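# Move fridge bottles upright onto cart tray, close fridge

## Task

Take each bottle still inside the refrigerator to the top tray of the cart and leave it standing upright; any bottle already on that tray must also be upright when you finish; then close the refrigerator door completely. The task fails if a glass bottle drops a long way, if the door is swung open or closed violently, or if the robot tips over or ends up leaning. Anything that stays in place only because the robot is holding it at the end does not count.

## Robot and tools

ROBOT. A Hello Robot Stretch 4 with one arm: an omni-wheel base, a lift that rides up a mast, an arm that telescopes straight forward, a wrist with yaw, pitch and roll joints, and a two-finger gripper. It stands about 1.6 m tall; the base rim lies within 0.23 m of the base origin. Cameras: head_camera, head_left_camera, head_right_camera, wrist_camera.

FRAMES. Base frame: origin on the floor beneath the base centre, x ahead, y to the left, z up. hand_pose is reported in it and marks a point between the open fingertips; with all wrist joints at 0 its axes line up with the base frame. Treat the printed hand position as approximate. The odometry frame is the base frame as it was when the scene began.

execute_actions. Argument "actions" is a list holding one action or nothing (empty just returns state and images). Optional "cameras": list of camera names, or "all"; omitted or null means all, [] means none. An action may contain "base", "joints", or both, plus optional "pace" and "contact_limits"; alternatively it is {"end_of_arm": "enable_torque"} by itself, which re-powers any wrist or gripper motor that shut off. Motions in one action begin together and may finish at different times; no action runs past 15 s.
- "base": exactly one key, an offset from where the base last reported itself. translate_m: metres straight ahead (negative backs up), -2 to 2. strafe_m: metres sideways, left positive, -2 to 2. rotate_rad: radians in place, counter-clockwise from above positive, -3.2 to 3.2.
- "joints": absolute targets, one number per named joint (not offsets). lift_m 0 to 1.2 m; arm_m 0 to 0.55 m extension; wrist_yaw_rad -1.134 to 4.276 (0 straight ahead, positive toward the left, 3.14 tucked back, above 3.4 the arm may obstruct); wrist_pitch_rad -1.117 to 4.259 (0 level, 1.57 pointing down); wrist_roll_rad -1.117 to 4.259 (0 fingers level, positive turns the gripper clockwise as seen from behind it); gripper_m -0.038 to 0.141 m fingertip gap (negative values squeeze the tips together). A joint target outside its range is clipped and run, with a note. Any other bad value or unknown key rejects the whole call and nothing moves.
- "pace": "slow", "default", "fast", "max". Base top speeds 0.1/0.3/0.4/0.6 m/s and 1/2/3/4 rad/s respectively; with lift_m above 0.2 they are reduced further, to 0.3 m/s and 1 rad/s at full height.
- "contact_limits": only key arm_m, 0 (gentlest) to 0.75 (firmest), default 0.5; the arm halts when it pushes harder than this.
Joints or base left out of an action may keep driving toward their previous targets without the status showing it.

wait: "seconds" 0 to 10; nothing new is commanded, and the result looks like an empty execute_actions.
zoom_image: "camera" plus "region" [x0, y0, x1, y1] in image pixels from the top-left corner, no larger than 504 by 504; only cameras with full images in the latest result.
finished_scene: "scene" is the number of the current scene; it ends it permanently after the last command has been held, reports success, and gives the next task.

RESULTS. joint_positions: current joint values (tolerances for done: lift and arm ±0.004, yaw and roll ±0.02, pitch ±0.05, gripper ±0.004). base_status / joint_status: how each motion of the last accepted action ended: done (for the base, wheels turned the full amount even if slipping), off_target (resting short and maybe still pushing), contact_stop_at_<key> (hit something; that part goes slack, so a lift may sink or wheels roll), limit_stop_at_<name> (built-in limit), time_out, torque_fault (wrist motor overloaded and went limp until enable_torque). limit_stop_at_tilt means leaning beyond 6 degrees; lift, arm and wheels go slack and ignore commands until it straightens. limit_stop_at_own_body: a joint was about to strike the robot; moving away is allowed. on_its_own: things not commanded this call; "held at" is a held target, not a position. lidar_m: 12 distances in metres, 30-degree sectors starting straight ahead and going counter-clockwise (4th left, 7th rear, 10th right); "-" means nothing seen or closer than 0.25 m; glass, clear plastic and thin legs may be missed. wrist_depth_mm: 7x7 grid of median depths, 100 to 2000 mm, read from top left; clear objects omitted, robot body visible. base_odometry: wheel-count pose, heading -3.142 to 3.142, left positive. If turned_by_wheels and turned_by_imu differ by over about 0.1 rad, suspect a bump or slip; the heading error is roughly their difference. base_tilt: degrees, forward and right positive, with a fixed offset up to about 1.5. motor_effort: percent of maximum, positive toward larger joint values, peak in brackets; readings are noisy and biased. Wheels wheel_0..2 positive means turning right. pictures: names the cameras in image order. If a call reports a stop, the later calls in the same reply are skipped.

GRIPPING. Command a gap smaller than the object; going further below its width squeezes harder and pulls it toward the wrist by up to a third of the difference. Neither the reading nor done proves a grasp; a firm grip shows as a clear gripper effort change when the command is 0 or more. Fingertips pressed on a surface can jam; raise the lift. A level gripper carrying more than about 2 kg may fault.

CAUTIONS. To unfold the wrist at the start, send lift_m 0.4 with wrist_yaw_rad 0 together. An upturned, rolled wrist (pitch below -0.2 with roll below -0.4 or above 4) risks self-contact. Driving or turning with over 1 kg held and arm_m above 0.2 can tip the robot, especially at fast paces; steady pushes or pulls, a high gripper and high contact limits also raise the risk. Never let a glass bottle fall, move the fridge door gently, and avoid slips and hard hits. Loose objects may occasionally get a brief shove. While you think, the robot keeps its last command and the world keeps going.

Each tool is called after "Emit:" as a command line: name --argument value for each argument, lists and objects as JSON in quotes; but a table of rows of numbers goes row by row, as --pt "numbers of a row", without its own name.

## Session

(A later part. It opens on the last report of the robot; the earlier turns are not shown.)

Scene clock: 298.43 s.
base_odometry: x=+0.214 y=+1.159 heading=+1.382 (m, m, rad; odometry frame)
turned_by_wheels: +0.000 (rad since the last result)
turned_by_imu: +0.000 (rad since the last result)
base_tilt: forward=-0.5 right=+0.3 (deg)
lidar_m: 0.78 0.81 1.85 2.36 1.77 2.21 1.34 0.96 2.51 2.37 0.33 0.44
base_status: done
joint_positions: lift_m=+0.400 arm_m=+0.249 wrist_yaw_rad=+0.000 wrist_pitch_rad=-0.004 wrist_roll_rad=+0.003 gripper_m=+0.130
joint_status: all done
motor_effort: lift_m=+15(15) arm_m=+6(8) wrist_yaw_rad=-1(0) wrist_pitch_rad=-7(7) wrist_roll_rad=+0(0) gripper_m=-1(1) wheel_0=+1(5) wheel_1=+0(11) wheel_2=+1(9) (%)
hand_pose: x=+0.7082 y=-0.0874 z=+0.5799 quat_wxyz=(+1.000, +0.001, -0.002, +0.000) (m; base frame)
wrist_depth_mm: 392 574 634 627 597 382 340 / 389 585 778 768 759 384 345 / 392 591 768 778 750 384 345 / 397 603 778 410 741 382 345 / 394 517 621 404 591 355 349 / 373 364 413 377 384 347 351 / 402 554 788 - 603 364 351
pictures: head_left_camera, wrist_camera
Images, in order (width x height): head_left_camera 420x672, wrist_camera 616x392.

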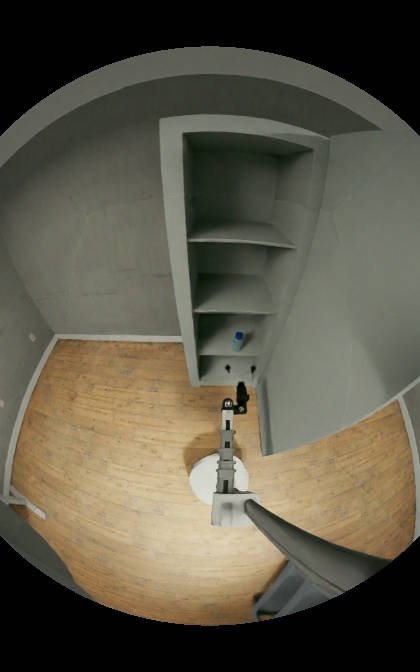

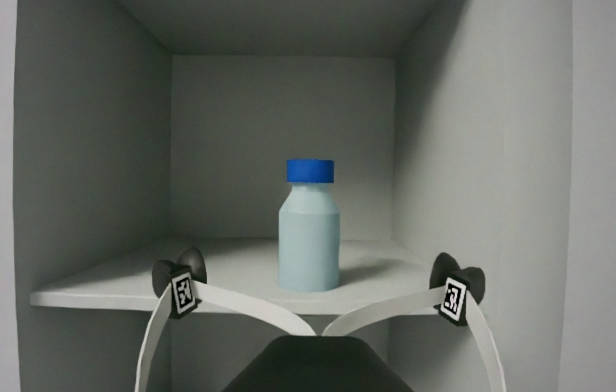

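Emit:
execute_actions --actions '[{"joints":{"arm_m":0.468,"lift_m":0.39}}]' --cameras '["wrist_camera"]'

Emit:
execute_actions --actions '[{"joints":{"gripper_m":0.02}}]' --cameras '[]'

Emit:
execute_actions --actions '[{"joints":{"lift_m":0.42}}]' --cameras '["wrist_camera"]'

Scene clock: 307.80 s.
base_odometry: x=+0.214 y=+1.159 heading=+1.382 (m, m, rad; odometry frame)
turned_by_wheels: +0.000 (rad since the last result)
turned_by_imu: +0.001 (rad since the last result)
base_tilt: forward=-0.4 right=+0.2 (deg)
lidar_m: 0.80 0.82 1.88 2.35 1.77 2.19 1.33 0.95 2.48 2.36 0.34 0.45
base_status: not commanded
joint_positions: lift_m=+0.390 arm_m=+0.467 wrist_yaw_rad=+0.000 wrist_pitch_rad=-0.004 wrist_roll_rad=+0.003 gripper_m=+0.130
joint_status: all done
motor_effort: lift_m=+15(16) arm_m=+7(10) wrist_yaw_rad=-1(0) wrist_pitch_rad=-6(7) wrist_roll_rad=+0(1) gripper_m=+0(1) wheel_0=+1(1) wheel_1=+0(0) wheel_2=+2(2) (%)
hand_pose: x=+0.9262 y=-0.0874 z=+0.5699 quat_wxyz=(+1.000, +0.001, -0.002, +0.000) (m; base frame)
wrist_depth_mm: 410 544 544 544 554 366 266 / 402 549 549 559 559 366 266 / 407 549 554 182 554 366 260 / 407 564 559 183 564 364 260 / 397 530 424 173 504 336 258 / 290 276 190 173 266 264 263 / 207 206 211 - 229 213 219
pictures: wrist_camera
Images, in order (width x height): wrist_camera 616x392.

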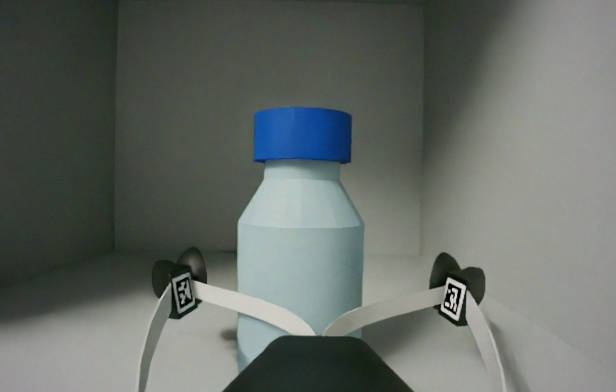

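Scene clock: 309.80 s.
base_odometry: x=+0.214 y=+1.159 heading=+1.382 (m, m, rad; odometry frame)
turned_by_wheels: +0.000 (rad since the last result)
turned_by_imu: +0.000 (rad since the last result)
base_tilt: forward=-0.4 right=+0.3 (deg)
lidar_m: 0.78 0.81 1.88 2.34 1.76 2.18 1.35 0.97 2.48 2.38 0.36 0.42
base_status: not commanded
joint_positions: lift_m=+0.390 arm_m=+0.467 wrist_yaw_rad=+0.001 wrist_pitch_rad=-0.004 wrist_roll_rad=+0.003 gripper_m=+0.021
joint_status: all done
motor_effort: lift_m=+15(15) arm_m=+6(7) wrist_yaw_rad=-3(4) wrist_pitch_rad=-7(6) wrist_roll_rad=+1(0) gripper_m=-22(22) wheel_0=+2(1) wheel_1=+0(0) wheel_2=+1(1) (%)
hand_pose: x=+0.9263 y=-0.0872 z=+0.5699 quat_wxyz=(+1.000, +0.001, -0.002, +0.000) (m; base frame)
wrist_depth_mm: 410 549 554 554 554 366 266 / 402 549 554 554 549 368 267 / 399 554 554 163 559 366 262 / 404 549 564 165 564 366 259 / 397 535 549 155 442 364 258 / 291 297 183 156 176 286 262 / 207 206 211 - 213 200 218
pictures: none
No camera images: the call's "cameras" was empty. Leave "cameras" out to get every camera's image.

Scene clock: 310.70 s.
base_odometry: x=+0.214 y=+1.159 heading=+1.382 (m, m, rad; odometry frame)
turned_by_wheels: +0.000 (rad since the last result)
turned_by_imu: +0.000 (rad since the last result)
base_tilt: forward=-0.4 right=+0.2 (deg)
lidar_m: 0.79 0.83 1.88 2.35 1.76 2.18 1.35 0.97 2.51 2.35 0.34 0.47
base_status: not commanded
joint_positions: lift_m=+0.419 arm_m=+0.467 wrist_yaw_rad=+0.001 wrist_pitch_rad=-0.001 wrist_roll_rad=+0.003 gripper_m=+0.020
joint_status: all done
motor_effort: lift_m=+28(28) arm_m=+6(7) wrist_yaw_rad=-1(2) wrist_pitch_rad=-16(16) wrist_roll_rad=+1(0) gripper_m=-22(23) wheel_0=+1(1) wheel_1=+0(1) wheel_2=+1(2) (%)
hand_pose: x=+0.9262 y=-0.0873 z=+0.5978 quat_wxyz=(+1.000, +0.001, +0.000, +0.000) (m; base frame)
wrist_depth_mm: 407 544 549 549 554 366 265 / 399 544 554 549 549 368 266 / 404 549 554 160 554 366 259 / 407 554 549 165 564 364 260 / 410 554 559 154 504 364 259 / 359 368 184 156 176 312 263 / 259 256 264 - 266 250 253
pictures: wrist_camera
Images, in order (width x height): wrist_camera 616x392.

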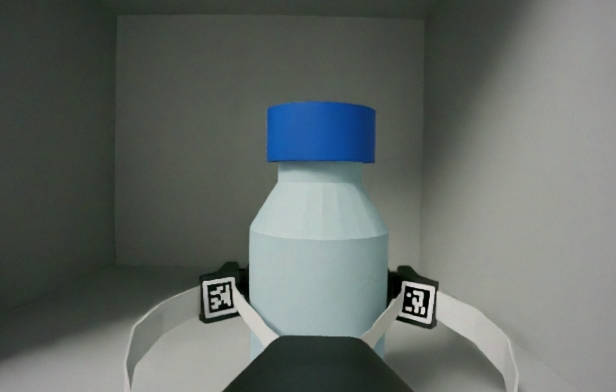

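Emit:
execute_actions --actions '[{"joints":{"arm_m":0}}]' --cameras '[]'

Emit:
execute_actions --actions '[{"base":{"translate_m":-0.805},"joints":{"lift_m":0.9}}]' --cameras '[]'

Emit:
execute_actions --actions '[{"base":{"strafe_m":0.155}}]' --cameras '[]'

Emit:
execute_actions --actions '[{"base":{"rotate_rad":-2.006},"pace":"slow","joints":{"wrist_yaw_rad":0.5}}]' --cameras '[]'

Emit:
execute_actions --actions '[{"joints":{"arm_m":0.52}}]' --cameras '[]'

Emit:
execute_actions --actions '[{"joints":{"lift_m":0.8}}]' --cameras '["head_camera","wrist_camera"]'

Scene clock: 339.13 s.
base_odometry: x=+0.214 y=+1.159 heading=+1.382 (m, m, rad; odometry frame)
turned_by_wheels: +0.000 (rad since the last result)
turned_by_imu: +0.001 (rad since the last result)
base_tilt: forward=-0.4 right=+0.5 (deg)
lidar_m: 0.38 0.83 1.87 2.35 1.80 2.16 1.32 0.95 2.50 2.36 0.33 0.45
base_status: not commanded
joint_positions: lift_m=+0.419 arm_m=+0.001 wrist_yaw_rad=+0.000 wrist_pitch_rad=+0.000 wrist_roll_rad=+0.003 gripper_m=+0.020
joint_status: all done
motor_effort: lift_m=+28(28) arm_m=-7(7) wrist_yaw_rad=+1(2) wrist_pitch_rad=-18(17) wrist_roll_rad=+0(0) gripper_m=-21(21) wheel_0=+1(1) wheel_1=+0(0) wheel_2=+1(1) (%)
hand_pose: x=+0.4608 y=-0.0875 z=+0.5977 quat_wxyz=(+1.000, +0.001, +0.000, +0.000) (m; base frame)
wrist_depth_mm: 1118 585 699 683 627 496 347 / 1138 580 904 831 741 496 351 / 1118 585 1025 160 621 496 349 / 1138 580 1025 165 691 492 349 / 1160 597 699 154 597 492 349 / 1182 591 183 155 177 418 343 / 1138 597 946 - 603 455 340
pictures: none
No camera images: the call's "cameras" was empty. Leave "cameras" out to get every camera's image.

Scene clock: 343.30 s.
base_odometry: x=+0.062 y=+0.368 heading=+1.382 (m, m, rad; odometry frame)
turned_by_wheels: +0.000 (rad since the last result)
turned_by_imu: +0.003 (rad since the last result)
base_tilt: forward=-0.4 right=+0.3 (deg)
lidar_m: 0.38 2.25 2.42 1.55 1.60 1.65 1.53 0.52 0.48 0.51 2.48 0.38
base_status: done
joint_positions: lift_m=+0.899 arm_m=+0.001 wrist_yaw_rad=+0.000 wrist_pitch_rad=+0.000 wrist_roll_rad=+0.003 gripper_m=+0.020
joint_status: all done
motor_effort: lift_m=+28(31) arm_m=-7(7) wrist_yaw_rad=-1(0) wrist_pitch_rad=-17(17) wrist_roll_rad=-1(1) gripper_m=-23(22) wheel_0=+0(4) wheel_1=+0(3) wheel_2=+0(12) (%)
hand_pose: x=+0.4607 y=-0.0874 z=+1.0778 quat_wxyz=(+1.000, +0.001, +0.000, +0.000) (m; base frame)
wrist_depth_mm: 1921 1921 1921 1464 1138 1983 1921 / 1863 1921 1921 1808 1118 1983 1983 / 1863 1921 1983 160 878 1983 1921 / 1983 1921 1863 165 960 788 - / - 1921 1430 155 768 1983 1983 / 1983 1983 183 156 177 788 - / - 1921 1537 - 820 741 -
pictures: none
No camera images: the call's "cameras" was empty. Leave "cameras" out to get every camera's image.

Scene clock: 345.03 s.
base_odometry: x=-0.090 y=+0.397 heading=+1.382 (m, m, rad; odometry frame)
turned_by_wheels: +0.000 (rad since the last result)
turned_by_imu: +0.001 (rad since the last result)
base_tilt: forward=-0.5 right=+0.4 (deg)
lidar_m: 0.36 2.20 2.27 1.39 1.43 1.64 1.56 0.69 0.62 0.65 2.64 0.41
base_status: done
joint_positions: lift_m=+0.899 arm_m=+0.001 wrist_yaw_rad=+0.000 wrist_pitch_rad=+0.000 wrist_roll_rad=+0.003 gripper_m=+0.020
joint_status: not commanded
motor_effort: lift_m=+28(28) arm_m=-7(7) wrist_yaw_rad=-1(2) wrist_pitch_rad=-17(17) wrist_roll_rad=+0(0) gripper_m=-22(23) wheel_0=+1(7) wheel_1=-1(9) wheel_2=+1(1) (%)
hand_pose: x=+0.4608 y=-0.0874 z=+1.0778 quat_wxyz=(+1.000, +0.001, +0.000, +0.000) (m; base frame)
wrist_depth_mm: 1808 1863 1921 1366 1336 878 1921 / 1921 1921 1921 1756 1576 878 1983 / 1921 1863 1983 160 1366 878 1921 / 1863 1921 - 164 1366 878 768 / 1983 1921 1983 155 1205 854 1983 / 1921 1863 184 155 177 741 1921 / 1983 1983 1921 - 1308 798 1983
pictures: none
No camera images: the call's "cameras" was empty. Leave "cameras" out to get every camera's image.

Scene clock: 348.33 s.
base_odometry: x=-0.090 y=+0.397 heading=-0.624 (m, m, rad; odometry frame)
turned_by_wheels: -2.006 (rad since the last result)
turned_by_imu: -2.008 (rad since the last result)
base_tilt: forward=-0.5 right=+0.2 (deg)
lidar_m: 0.38 0.66 2.73 1.09 1.60 2.32 2.21 1.36 1.45 1.56 1.54 0.66
base_status: done
joint_positions: lift_m=+0.899 arm_m=+0.001 wrist_yaw_rad=+0.500 wrist_pitch_rad=+0.000 wrist_roll_rad=+0.003 gripper_m=+0.020
joint_status: all done
motor_effort: lift_m=+28(28) arm_m=-7(7) wrist_yaw_rad=+1(5) wrist_pitch_rad=-17(17) wrist_roll_rad=+0(0) gripper_m=-23(23) wheel_0=+0(3) wheel_1=+2(5) wheel_2=+1(6) (%)
hand_pose: x=+0.4673 y=+0.0615 z=+1.0778 quat_wxyz=(+0.969, +0.001, +0.000, +0.247) (m; base frame)
wrist_depth_mm: - - - - - - - / - - - - - - - / - - - 160 - - - / - - - 164 - - - / - - - 155 - - - / - - 184 155 176 750 1983 / - - - - 640 627 621
pictures: none
No camera images: the call's "cameras" was empty. Leave "cameras" out to get every camera's image.

Scene clock: 350.90 s.
base_odometry: x=-0.090 y=+0.397 heading=-0.624 (m, m, rad; odometry frame)
turned_by_wheels: +0.000 (rad since the last result)
turned_by_imu: +0.001 (rad since the last result)
base_tilt: forward=-0.4 right=+0.4 (deg)
lidar_m: 0.61 0.67 2.71 1.07 1.56 2.32 2.21 1.35 1.43 1.58 1.54 0.64
base_status: not commanded
joint_positions: lift_m=+0.899 arm_m=+0.519 wrist_yaw_rad=+0.500 wrist_pitch_rad=-0.001 wrist_roll_rad=+0.003 gripper_m=+0.020
joint_status: all done
motor_effort: lift_m=+28(28) arm_m=+7(6) wrist_yaw_rad=+1(1) wrist_pitch_rad=-17(17) wrist_roll_rad=-1(0) gripper_m=-22(21) wheel_0=+1(0) wheel_1=+2(2) wheel_2=+1(1) (%)
hand_pose: x=+0.9848 y=+0.0616 z=+1.0778 quat_wxyz=(+0.969, +0.002, +0.000, +0.247) (m; base frame)
wrist_depth_mm: 1921 1983 1983 1863 1863 1756 1756 / 1921 1921 1921 1863 1863 1863 1808 / - 1983 - 160 1921 1921 1863 / - 1983 1983 165 1863 1808 1863 / - 1921 1921 154 1921 1863 1921 / - 1983 184 155 176 1808 1863 / - 1983 1921 - 1808 1863 1808
pictures: none
No camera images: the call's "cameras" was empty. Leave "cameras" out to get every camera's image.

Scene clock: 352.33 s.
base_odometry: x=-0.090 y=+0.397 heading=-0.624 (m, m, rad; odometry frame)
turned_by_wheels: +0.000 (rad since the last result)
turned_by_imu: +0.000 (rad since the last result)
base_tilt: forward=-0.4 right=+0.2 (deg)
lidar_m: 0.62 0.65 2.73 1.06 1.61 2.30 2.18 1.37 1.45 1.57 1.53 0.63
base_status: not commanded
joint_positions: lift_m=+0.800 arm_m=+0.519 wrist_yaw_rad=+0.500 wrist_pitch_rad=+0.000 wrist_roll_rad=+0.003 gripper_m=+0.020
joint_status: all done
motor_effort: lift_m=+17(24) arm_m=+7(7) wrist_yaw_rad=+0(0) wrist_pitch_rad=-17(17) wrist_roll_rad=+0(0) gripper_m=-23(23) wheel_0=+1(1) wheel_1=+3(2) wheel_2=+2(1) (%)
hand_pose: x=+0.9848 y=+0.0616 z=+0.9787 quat_wxyz=(+0.969, +0.001, +0.000, +0.247) (m; base frame)
wrist_depth_mm: 1921 1921 1808 1808 1808 1863 1808 / 1921 1921 1863 1921 1863 1808 1756 / 1863 1921 1983 161 1863 1863 1921 / - - 1863 165 1863 1863 1808 / - - 1983 154 1921 1808 1863 / - 1983 185 156 176 1921 1863 / - 357 427 - 1863 1808 1863
pictures: head_camera, wrist_camera
Images, in order (width x height): head_camera 420x560, wrist_camera 616x392.

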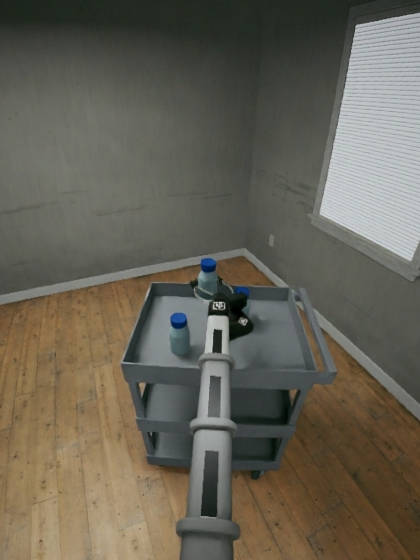

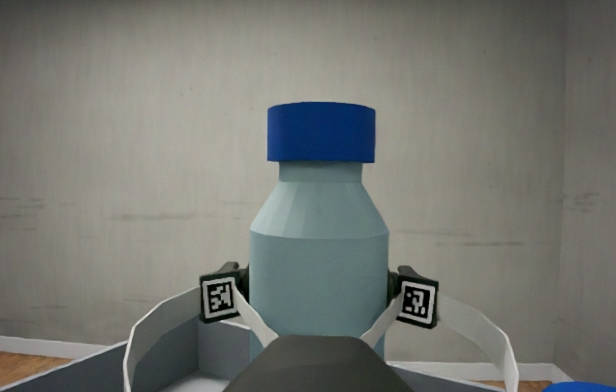

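Emit:
execute_actions --actions '[{"base":{"strafe_m":0.02},"joints":{"lift_m":0.73},"pace":"slow"}]' --cameras '["head_camera","wrist_camera"]'

Emit:
zoom_image --camera "head_camera" --region '[120,250,340,400]'

Scene clock: 365.00 s.
base_odometry: x=-0.078 y=+0.413 heading=-0.624 (m, m, rad; odometry frame)
turned_by_wheels: +0.000 (rad since the last result)
turned_by_imu: +0.001 (rad since the last result)
base_tilt: forward=-0.2 right=+0.3 (deg)
lidar_m: 0.62 0.65 2.70 1.06 1.57 2.31 2.23 1.37 1.46 1.56 1.56 0.66
base_status: done
joint_positions: lift_m=+0.730 arm_m=+0.519 wrist_yaw_rad=+0.500 wrist_pitch_rad=+0.000 wrist_roll_rad=+0.003 gripper_m=+0.020
joint_status: all done
motor_effort: lift_m=+16(16) arm_m=+7(6) wrist_yaw_rad=+0(1) wrist_pitch_rad=-17(17) wrist_roll_rad=-1(1) gripper_m=-25(21) wheel_0=-1(6) wheel_1=+1(4) wheel_2=+0(0) (%)
hand_pose: x=+0.9848 y=+0.0616 z=+0.9087 quat_wxyz=(+0.969, +0.001, +0.000, +0.247) (m; base frame)
wrist_depth_mm: 1921 1921 1863 1921 1863 1863 1808 / 1983 1983 1921 1921 1808 1808 1756 / 1921 1921 1863 160 1863 1863 1808 / 1983 1983 1921 164 1863 1921 1808 / - 1983 1863 155 1863 1808 1863 / 294 324 184 155 176 279 1756 / 285 314 329 - 309 286 267
pictures: head_camera, wrist_camera
Images, in order (width x height): head_camera 420x560, wrist_camera 616x392.

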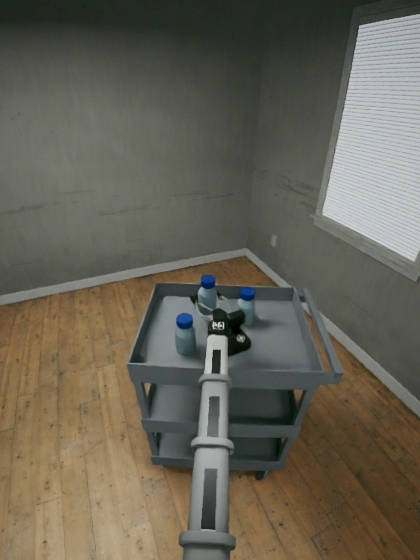

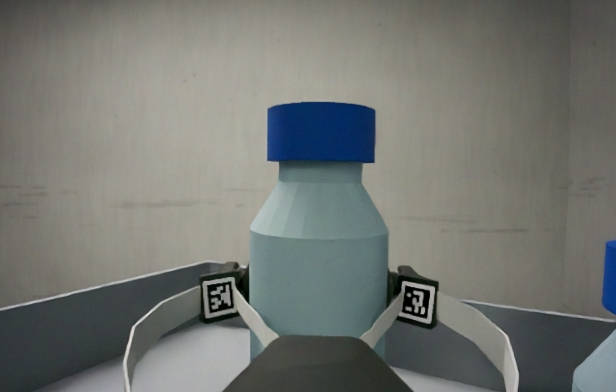

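Region (120, 250, 340, 400) of head_camera's 420x560 image, scaled by 2.291, with more detail than that image has; it fills the top 344 rows of this view, and the rest is white.

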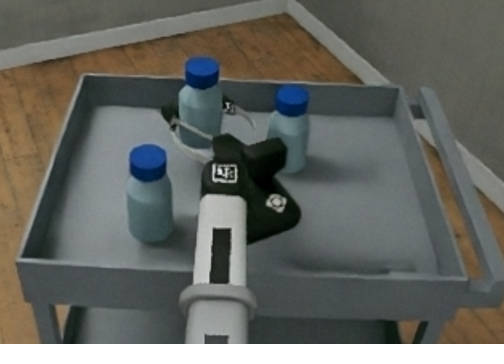

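Emit:
execute_actions --actions '[{"joints":{"lift_m":0.665},"pace":"slow"}]' --cameras '[]'

Emit:
execute_actions --actions '[{"joints":{"gripper_m":0.095}}]' --cameras '["head_camera","wrist_camera"]'

Scene clock: 372.87 s.
base_odometry: x=-0.078 y=+0.413 heading=-0.624 (m, m, rad; odometry frame)
turned_by_wheels: +0.000 (rad since the last result)
turned_by_imu: +0.001 (rad since the last result)
base_tilt: forward=-0.4 right=+0.4 (deg)
lidar_m: 0.62 0.64 2.70 1.07 1.58 2.29 2.24 1.40 1.44 1.59 1.55 0.61
base_status: not commanded
joint_positions: lift_m=+0.666 arm_m=+0.519 wrist_yaw_rad=+0.500 wrist_pitch_rad=-0.007 wrist_roll_rad=+0.003 gripper_m=+0.020
joint_status: all done
motor_effort: lift_m=+13(16) arm_m=+6(6) wrist_yaw_rad=+1(0) wrist_pitch_rad=+1(16) wrist_roll_rad=-1(2) gripper_m=-23(22) wheel_0=+0(0) wheel_1=+1(1) wheel_2=+0(0) (%)
hand_pose: x=+0.9848 y=+0.0616 z=+0.8458 quat_wxyz=(+0.969, +0.002, -0.003, +0.247) (m; base frame)
wrist_depth_mm: 1983 1921 1921 1863 1863 1863 1756 / - 1921 1863 1921 1863 1863 1808 / 1921 1921 1983 163 1921 1863 1756 / - 1983 1921 166 1863 1808 1756 / 281 347 407 156 307 293 268 / 270 298 184 156 176 273 264 / 207 204 210 - 213 199 217
pictures: none
No camera images: the call's "cameras" was empty. Leave "cameras" out to get every camera's image.

Scene clock: 374.43 s.
base_odometry: x=-0.078 y=+0.413 heading=-0.624 (m, m, rad; odometry frame)
turned_by_wheels: +0.000 (rad since the last result)
turned_by_imu: +0.000 (rad since the last result)
base_tilt: forward=-0.3 right=+0.4 (deg)
lidar_m: 0.63 0.67 2.72 1.06 1.58 2.29 2.22 1.37 1.47 1.59 1.54 0.67
base_status: not commanded
joint_positions: lift_m=+0.666 arm_m=+0.519 wrist_yaw_rad=+0.500 wrist_pitch_rad=-0.006 wrist_roll_rad=+0.003 gripper_m=+0.095
joint_status: all done
motor_effort: lift_m=+13(13) arm_m=+6(7) wrist_yaw_rad=+1(0) wrist_pitch_rad=+0(1) wrist_roll_rad=-1(0) gripper_m=-2(22) wheel_0=-1(0) wheel_1=+1(1) wheel_2=+0(0) (%)
hand_pose: x=+0.9848 y=+0.0615 z=+0.8456 quat_wxyz=(+0.969, +0.002, -0.003, +0.247) (m; base frame)
wrist_depth_mm: 1921 1921 1983 1863 1863 1863 1863 / - 1863 1921 1863 1863 1863 1808 / 1983 - 1921 178 1863 1863 1863 / 1983 1921 1921 180 1863 1863 1863 / 279 347 402 170 307 294 266 / 268 297 200 170 190 281 264 / 206 203 211 - 220 210 216
pictures: head_camera, wrist_camera
Images, in order (width x height): head_camera 420x560, wrist_camera 616x392.

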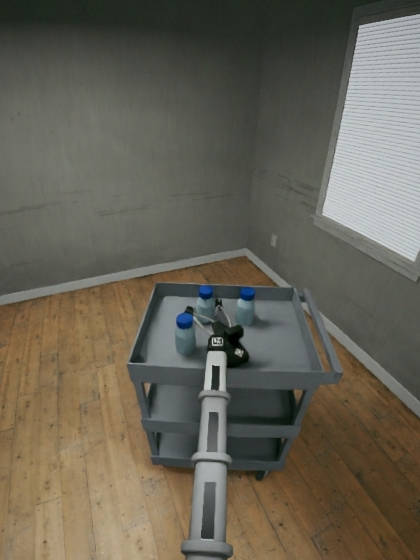

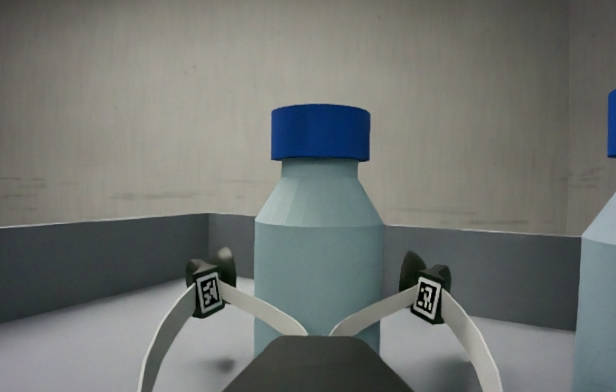

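Emit:
execute_actions --actions '[{"joints":{"lift_m":0.87}}]' --cameras '[]'

Emit:
execute_actions --actions '[{"joints":{"arm_m":0}}]' --cameras '["head_camera"]'

Emit:
execute_actions --actions '[{"base":{"rotate_rad":1.93},"joints":{"wrist_yaw_rad":0,"gripper_m":0}}]' --cameras '[]'

Emit:
execute_actions --actions '[{"base":{"translate_m":0.5},"joints":{"lift_m":0.35}}]' --cameras '[]'

Emit:
execute_actions --actions '[{"base":{"strafe_m":-0.5}}]' --cameras '["head_camera","head_left_camera"]'

Scene clock: 393.00 s.
base_odometry: x=-0.078 y=+0.413 heading=-0.624 (m, m, rad; odometry frame)
turned_by_wheels: +0.000 (rad since the last result)
turned_by_imu: +0.001 (rad since the last result)
base_tilt: forward=-0.3 right=+0.4 (deg)
lidar_m: 0.62 0.65 2.69 1.06 1.56 2.28 2.23 1.37 1.45 1.60 1.56 0.66
base_status: not commanded
joint_positions: lift_m=+0.870 arm_m=+0.519 wrist_yaw_rad=+0.500 wrist_pitch_rad=-0.004 wrist_roll_rad=+0.003 gripper_m=+0.095
joint_status: all done
motor_effort: lift_m=+27(27) arm_m=+7(6) wrist_yaw_rad=+1(0) wrist_pitch_rad=-6(6) wrist_roll_rad=-1(0) gripper_m=-2(2) wheel_0=+0(0) wheel_1=+1(1) wheel_2=+0(0) (%)
hand_pose: x=+0.9848 y=+0.0615 z=+1.0490 quat_wxyz=(+0.969, +0.002, -0.002, +0.247) (m; base frame)
wrist_depth_mm: 1921 1983 1863 1863 1863 1863 1808 / 1983 1983 1921 1863 1863 1808 1808 / 1983 1921 1921 1921 1921 1808 1808 / 1983 - 1983 1921 1808 1863 1863 / - 1921 1921 1921 1863 1863 1808 / - 1983 1983 - 1863 1808 1863 / - 1983 1983 - 1921 1808 1756
pictures: none
No camera images: the call's "cameras" was empty. Leave "cameras" out to get every camera's image.

Scene clock: 395.57 s.
base_odometry: x=-0.078 y=+0.413 heading=-0.624 (m, m, rad; odometry frame)
turned_by_wheels: +0.000 (rad since the last result)
turned_by_imu: +0.001 (rad since the last result)
base_tilt: forward=-0.4 right=+0.5 (deg)
lidar_m: 0.62 0.68 2.71 1.04 1.56 2.30 2.23 1.37 1.48 1.60 1.57 0.65
base_status: not commanded
joint_positions: lift_m=+0.870 arm_m=+0.001 wrist_yaw_rad=+0.500 wrist_pitch_rad=-0.004 wrist_roll_rad=+0.003 gripper_m=+0.095
joint_status: all done
motor_effort: lift_m=+27(27) arm_m=-7(6) wrist_yaw_rad=-1(0) wrist_pitch_rad=-7(7) wrist_roll_rad=-1(0) gripper_m=-2(1) wheel_0=-1(1) wheel_1=+1(1) wheel_2=+0(0) (%)
hand_pose: x=+0.4673 y=+0.0616 z=+1.0489 quat_wxyz=(+0.969, +0.002, -0.002, +0.247) (m; base frame)
wrist_depth_mm: - - - - - - - / - - - - - - - / - - - - - - - / - - - - - - - / - - - - - - - / - - - - 512 741 654 / - - - - 508 627 549
pictures: head_camera
Images, in order (width x height): head_camera 420x560.

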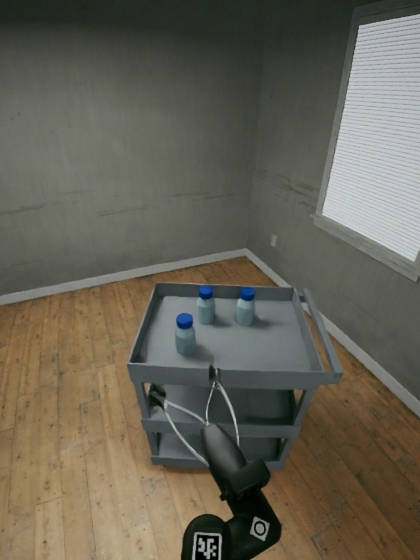

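Scene clock: 397.83 s.
base_odometry: x=-0.078 y=+0.413 heading=+1.306 (m, m, rad; odometry frame)
turned_by_wheels: +1.930 (rad since the last result)
turned_by_imu: +1.934 (rad since the last result)
base_tilt: forward=-0.4 right=+0.4 (deg)
lidar_m: 1.41 2.16 2.35 1.39 1.43 1.71 1.56 0.70 0.59 0.62 2.58 1.05
base_status: done
joint_positions: lift_m=+0.870 arm_m=+0.001 wrist_yaw_rad=+0.000 wrist_pitch_rad=-0.004 wrist_roll_rad=+0.003 gripper_m=+0.000
joint_status: all done
motor_effort: lift_m=+25(27) arm_m=-7(7) wrist_yaw_rad=-1(5) wrist_pitch_rad=-7(7) wrist_roll_rad=-1(2) gripper_m=-7(7) wheel_0=-1(8) wheel_1=+0(8) wheel_2=+2(7) (%)
hand_pose: x=+0.4608 y=-0.0873 z=+1.0490 quat_wxyz=(+1.000, +0.001, -0.002, +0.000) (m; base frame)
wrist_depth_mm: 1863 1921 1921 1537 1281 809 - / 1921 1863 1863 1808 1255 820 - / 1756 1863 1808 1808 1255 809 - / 1863 1808 1921 1808 1255 798 - / 1921 1808 1863 1576 1229 798 - / 1808 1921 1397 201 185 809 - / 1863 1921 1618 - 1042 759 -
pictures: none
No camera images: the call's "cameras" was empty. Leave "cameras" out to get every camera's image.

Scene clock: 401.00 s.
base_odometry: x=+0.052 y=+0.896 heading=+1.306 (m, m, rad; odometry frame)
turned_by_wheels: +0.000 (rad since the last result)
turned_by_imu: -0.001 (rad since the last result)
base_tilt: forward=-0.4 right=+0.2 (deg)
lidar_m: 1.07 1.65 2.11 2.26 1.56 1.92 2.07 0.91 0.80 2.49 2.52 0.61
base_status: done
joint_positions: lift_m=+0.350 arm_m=+0.001 wrist_yaw_rad=+0.000 wrist_pitch_rad=-0.004 wrist_roll_rad=+0.003 gripper_m=+0.000
joint_status: all done
motor_effort: lift_m=+15(24) arm_m=-7(7) wrist_yaw_rad=-3(1) wrist_pitch_rad=-7(7) wrist_roll_rad=+0(2) gripper_m=-9(7) wheel_0=+0(5) wheel_1=+0(3) wheel_2=+1(8) (%)
hand_pose: x=+0.4607 y=-0.0874 z=+0.5298 quat_wxyz=(+1.000, +0.001, -0.002, +0.000) (m; base frame)
wrist_depth_mm: 1336 1366 946 1281 946 609 452 / 1336 1366 946 1138 917 621 452 / 1336 1397 1098 1366 917 609 452 / 1366 1397 1042 1308 904 615 449 / 1397 1397 1138 1308 931 603 452 / 1366 1397 866 202 185 603 445 / 1138 1118 891 - 891 504 445
pictures: none
No camera images: the call's "cameras" was empty. Leave "cameras" out to get every camera's image.

Scene clock: 404.00 s.
base_odometry: x=+0.535 y=+0.765 heading=+1.306 (m, m, rad; odometry frame)
turned_by_wheels: +0.000 (rad since the last result)
turned_by_imu: +0.000 (rad since the last result)
base_tilt: forward=-0.5 right=+0.4 (deg)
lidar_m: 0.46 1.18 2.18 2.74 2.04 2.19 0.62 0.50 0.82 1.99 2.01 1.80
base_status: done
joint_positions: lift_m=+0.350 arm_m=+0.001 wrist_yaw_rad=+0.000 wrist_pitch_rad=-0.004 wrist_roll_rad=+0.003 gripper_m=+0.000
joint_status: not commanded
motor_effort: lift_m=+17(17) arm_m=-7(7) wrist_yaw_rad=-1(1) wrist_pitch_rad=-7(7) wrist_roll_rad=+1(0) gripper_m=-6(6) wheel_0=+1(7) wheel_1=+0(10) wheel_2=+0(0) (%)
hand_pose: x=+0.4607 y=-0.0874 z=+0.5297 quat_wxyz=(+1.000, +0.001, -0.002, +0.000) (m; base frame)
wrist_depth_mm: 991 262 496 1499 1499 1576 1576 / 946 265 512 1464 1499 1537 1618 / 991 265 525 1537 1576 1499 1708 / 946 266 530 1464 1537 1618 1618 / 976 270 539 1537 1537 1618 1618 / 976 270 315 202 185 1618 1576 / 904 267 544 - 1160 1118 1205
pictures: head_camera, head_left_camera
Images, in order (width x height): head_camera 420x560, head_left_camera 420x672.

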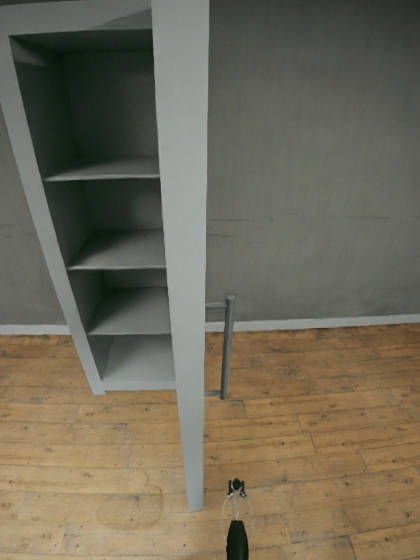

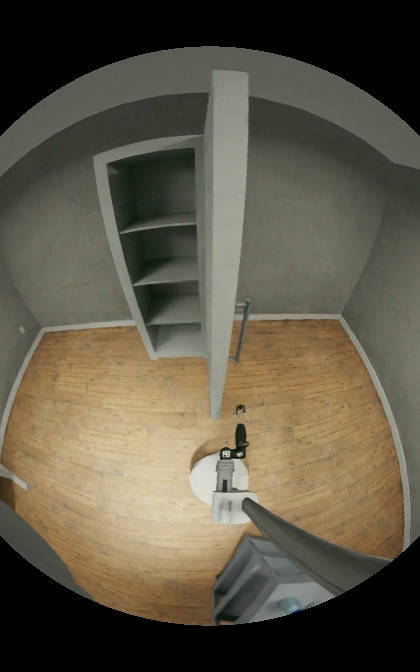

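Emit:
execute_actions --actions '[{"joints":{"arm_m":0.22}}]' --cameras '[]'

Emit:
execute_actions --actions '[{"base":{"strafe_m":0.45},"pace":"slow"}]' --cameras '["head_camera","head_left_camera"]'

Scene clock: 411.37 s.
base_odometry: x=+0.535 y=+0.765 heading=+1.306 (m, m, rad; odometry frame)
turned_by_wheels: +0.000 (rad since the last result)
turned_by_imu: +0.001 (rad since the last result)
base_tilt: forward=-0.5 right=+0.4 (deg)
lidar_m: 0.47 1.18 2.19 2.73 2.00 2.17 0.60 0.48 0.83 1.99 2.03 1.84
base_status: not commanded
joint_positions: lift_m=+0.350 arm_m=+0.219 wrist_yaw_rad=+0.000 wrist_pitch_rad=-0.004 wrist_roll_rad=+0.003 gripper_m=+0.000
joint_status: all done
motor_effort: lift_m=+17(17) arm_m=+7(7) wrist_yaw_rad=-2(1) wrist_pitch_rad=-7(7) wrist_roll_rad=+0(0) gripper_m=-6(7) wheel_0=+1(1) wheel_1=+0(0) wheel_2=+0(0) (%)
hand_pose: x=+0.6782 y=-0.0874 z=+0.5298 quat_wxyz=(+1.000, +0.001, -0.002, +0.000) (m; base frame)
wrist_depth_mm: 164 255 668 1255 1308 1336 1308 / 162 259 878 1255 1281 1366 1366 / 163 262 904 1281 1308 1336 1397 / 164 265 904 1281 1308 1336 1397 / 164 265 917 1281 1281 1336 1397 / 164 264 415 202 185 1366 1397 / 168 240 931 - 1182 1118 1205
pictures: none
No camera images: the call's "cameras" was empty. Leave "cameras" out to get every camera's image.

Scene clock: 417.00 s.
base_odometry: x=+0.101 y=+0.883 heading=+1.306 (m, m, rad; odometry frame)
turned_by_wheels: +0.000 (rad since the last result)
turned_by_imu: +0.002 (rad since the last result)
base_tilt: forward=-0.5 right=+0.3 (deg)
lidar_m: 0.61 1.09 2.12 2.29 1.58 1.93 2.06 0.84 0.77 2.44 2.46 1.05
base_status: done
joint_positions: lift_m=+0.350 arm_m=+0.219 wrist_yaw_rad=+0.000 wrist_pitch_rad=-0.004 wrist_roll_rad=+0.003 gripper_m=+0.000
joint_status: not commanded
motor_effort: lift_m=+17(17) arm_m=+7(7) wrist_yaw_rad=+1(21) wrist_pitch_rad=-6(6) wrist_roll_rad=+1(1) gripper_m=-7(9) wheel_0=+0(8) wheel_1=-1(11) wheel_2=-2(6) (%)
hand_pose: x=+0.6782 y=-0.0875 z=+0.5298 quat_wxyz=(+1.000, +0.001, -0.002, +0.000) (m; base frame)
wrist_depth_mm: 205 236 285 351 462 1308 1255 / 204 237 286 357 469 1308 1336 / 207 240 289 359 473 1308 1281 / 206 242 289 357 477 1281 1308 / 208 241 291 338 484 1281 1308 / 208 242 271 202 185 1308 1366 / 211 237 296 - 492 1078 1182
pictures: head_camera, head_left_camera
Images, in order (width x height): head_camera 420x560, head_left_camera 420x672.

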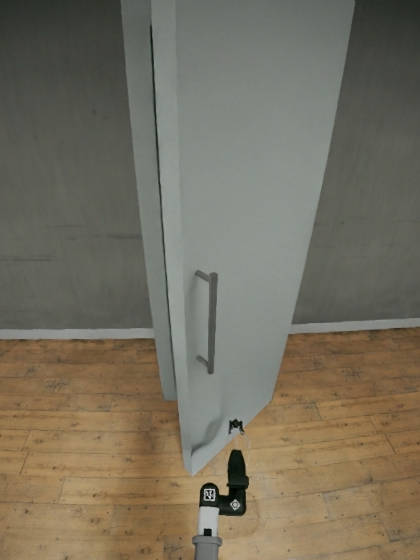

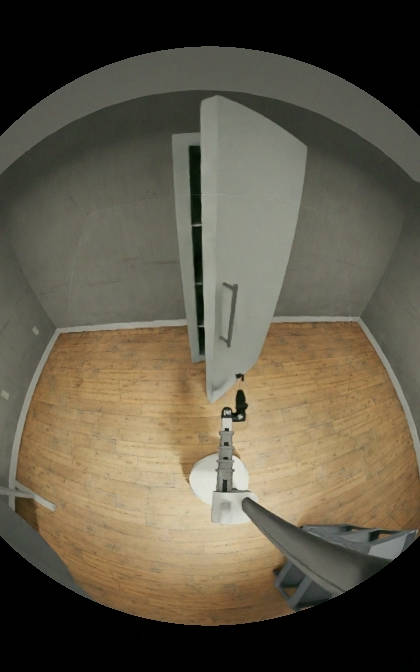

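Emit:
execute_actions --actions '[{"base":{"strafe_m":0.08},"pace":"slow"}]' --cameras '[]'

Emit:
execute_actions --actions '[{"base":{"translate_m":0.27},"pace":"slow"}]' --cameras '["head_camera"]'

Emit:
execute_actions --actions '[{"joints":{"arm_m":0.38},"pace":"slow","contact_limits":{"arm_m":0.3}}]' --cameras '["head_camera","head_left_camera"]'

Scene clock: 427.27 s.
base_odometry: x=+0.023 y=+0.904 heading=+1.306 (m, m, rad; odometry frame)
turned_by_wheels: +0.000 (rad since the last result)
turned_by_imu: +0.002 (rad since the last result)
base_tilt: forward=-0.5 right=+0.3 (deg)
lidar_m: 0.93 1.66 2.12 2.22 1.53 1.86 2.07 0.90 0.83 2.52 2.56 1.10
base_status: done
joint_positions: lift_m=+0.350 arm_m=+0.219 wrist_yaw_rad=+0.000 wrist_pitch_rad=-0.004 wrist_roll_rad=+0.003 gripper_m=+0.000
joint_status: not commanded
motor_effort: lift_m=+17(17) arm_m=+6(7) wrist_yaw_rad=-1(2) wrist_pitch_rad=-7(6) wrist_roll_rad=-1(0) gripper_m=-6(8) wheel_0=-1(4) wheel_1=+0(13) wheel_2=+0(0) (%)
hand_pose: x=+0.6782 y=-0.0875 z=+0.5298 quat_wxyz=(+1.000, +0.001, -0.002, +0.000) (m; base frame)
wrist_depth_mm: 1118 574 569 585 603 615 1336 / 1160 569 580 591 609 615 1336 / 1138 580 585 585 615 621 1281 / 1160 580 591 597 615 621 1336 / 1138 580 585 603 621 627 1308 / 1160 585 585 202 185 634 1336 / 1118 585 597 - 627 634 1160
pictures: none
No camera images: the call's "cameras" was empty. Leave "cameras" out to get every camera's image.

Scene clock: 431.27 s.
base_odometry: x=+0.094 y=+1.165 heading=+1.306 (m, m, rad; odometry frame)
turned_by_wheels: +0.000 (rad since the last result)
turned_by_imu: +0.000 (rad since the last result)
base_tilt: forward=-0.4 right=+0.4 (deg)
lidar_m: 0.69 0.77 1.77 2.24 1.66 1.88 2.33 1.01 1.01 2.49 2.27 0.80
base_status: done
joint_positions: lift_m=+0.350 arm_m=+0.219 wrist_yaw_rad=+0.000 wrist_pitch_rad=-0.004 wrist_roll_rad=+0.003 gripper_m=+0.000
joint_status: not commanded
motor_effort: lift_m=+17(17) arm_m=+7(6) wrist_yaw_rad=+2(1) wrist_pitch_rad=-6(6) wrist_roll_rad=+0(0) gripper_m=-5(6) wheel_0=+2(5) wheel_1=+2(0) wheel_2=+0(3) (%)
hand_pose: x=+0.6782 y=-0.0875 z=+0.5298 quat_wxyz=(+1.000, +0.001, -0.002, +0.000) (m; base frame)
wrist_depth_mm: 303 306 317 324 330 338 345 / 303 312 317 324 332 342 345 / 306 314 322 325 336 342 349 / 307 315 322 329 336 343 351 / 310 317 324 329 338 343 349 / 309 319 322 202 185 347 351 / 310 317 325 - 342 349 355
pictures: head_camera
Images, in order (width x height): head_camera 420x560.

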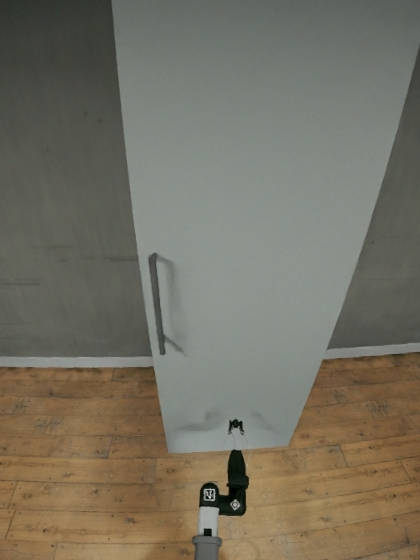

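Scene clock: 433.30 s.
base_odometry: x=+0.094 y=+1.164 heading=+1.306 (m, m, rad; odometry frame)
turned_by_wheels: +0.000 (rad since the last result)
turned_by_imu: +0.003 (rad since the last result)
base_tilt: forward=-0.3 right=+0.4 (deg)
lidar_m: 0.68 0.76 1.79 2.24 1.67 1.92 2.35 1.02 1.00 2.49 2.25 0.82
base_status: not commanded
joint_positions: lift_m=+0.350 arm_m=+0.316 wrist_yaw_rad=-0.006 wrist_pitch_rad=-0.005 wrist_roll_rad=+0.003 gripper_m=+0.000
joint_status: arm_m contact_stop (moved +0.097 of +0.161)
on_its_own: arm_m is slack since a contact_stop (your +0.380 is given up); wrist_yaw_rad is at rest, and its effort (+16) is outside its rest range (-13 to +13)
motor_effort: lift_m=+17(17) arm_m=+0(19) wrist_yaw_rad=+16(40) wrist_pitch_rad=-5(7) wrist_roll_rad=+0(0) gripper_m=-5(7) wheel_0=+2(5) wheel_1=+3(7) wheel_2=-6(13) (%)
contact_limits: arm_m 0.3
hand_pose: x=+0.7751 y=-0.0892 z=+0.5299 quat_wxyz=(+1.000, +0.001, -0.002, -0.003) (m; base frame)
wrist_depth_mm: 214 220 223 229 234 240 244 / 216 220 225 229 236 241 246 / 216 221 226 230 236 242 247 / 217 223 228 232 238 244 250 / 219 224 229 232 238 245 250 / 219 224 183 201 186 246 251 / 221 225 230 - 241 247 253
pictures: head_camera, head_left_camera
Images, in order (width x height): head_camera 420x560, head_left_camera 420x672.

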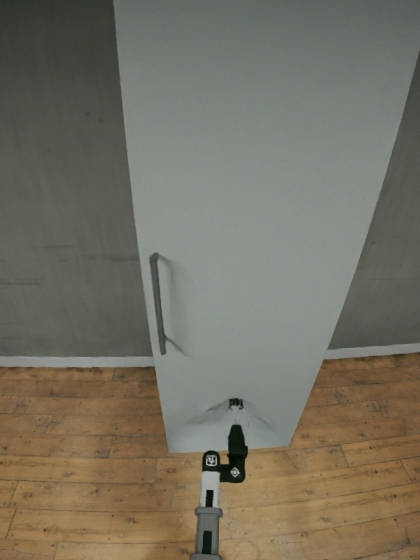

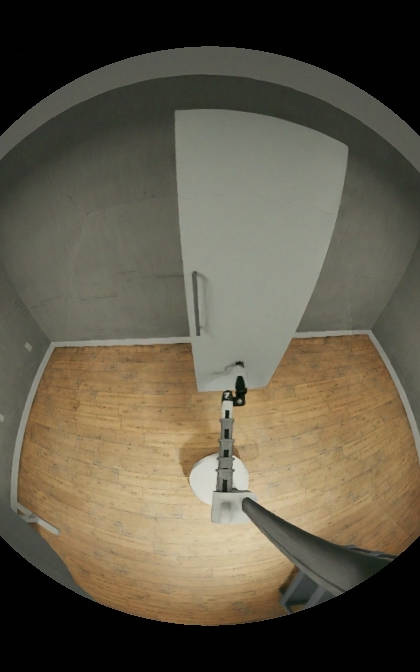

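Door closed by itself and is firm.

Emit:
execute_actions --actions '[{"joints":{"arm_m":0.26}}]' --cameras '[]'

Emit:
finished_scene --scene 1

Scene clock: 440.23 s.
base_odometry: x=+0.094 y=+1.165 heading=+1.306 (m, m, rad; odometry frame)
turned_by_wheels: +0.000 (rad since the last result)
turned_by_imu: +0.001 (rad since the last result)
base_tilt: forward=-0.4 right=+0.3 (deg)
lidar_m: 0.67 0.75 1.74 2.25 1.66 1.86 2.34 1.03 1.07 2.49 2.23 0.80
base_status: not commanded
joint_positions: lift_m=+0.350 arm_m=+0.261 wrist_yaw_rad=+0.000 wrist_pitch_rad=-0.004 wrist_roll_rad=+0.003 gripper_m=+0.000
joint_status: all done
motor_effort: lift_m=+17(17) arm_m=-7(6) wrist_yaw_rad=+0(16) wrist_pitch_rad=-6(6) wrist_roll_rad=+0(0) gripper_m=-7(6) wheel_0=+1(2) wheel_1=+2(3) wheel_2=+0(6) (%)
hand_pose: x=+0.7206 y=-0.0875 z=+0.5298 quat_wxyz=(+1.000, +0.001, -0.002, +0.000) (m; base frame)
wrist_depth_mm: 266 272 277 282 290 294 298 / 266 272 276 283 289 296 300 / 268 274 279 283 291 298 303 / 271 276 279 285 290 298 303 / 270 276 279 286 294 303 307 / 272 276 281 202 185 303 309 / 272 276 282 - 298 304 310
pictures: none
No camera images: the call's "cameras" was empty. Leave "cameras" out to get every camera's image.

The scene is finished: the task was done.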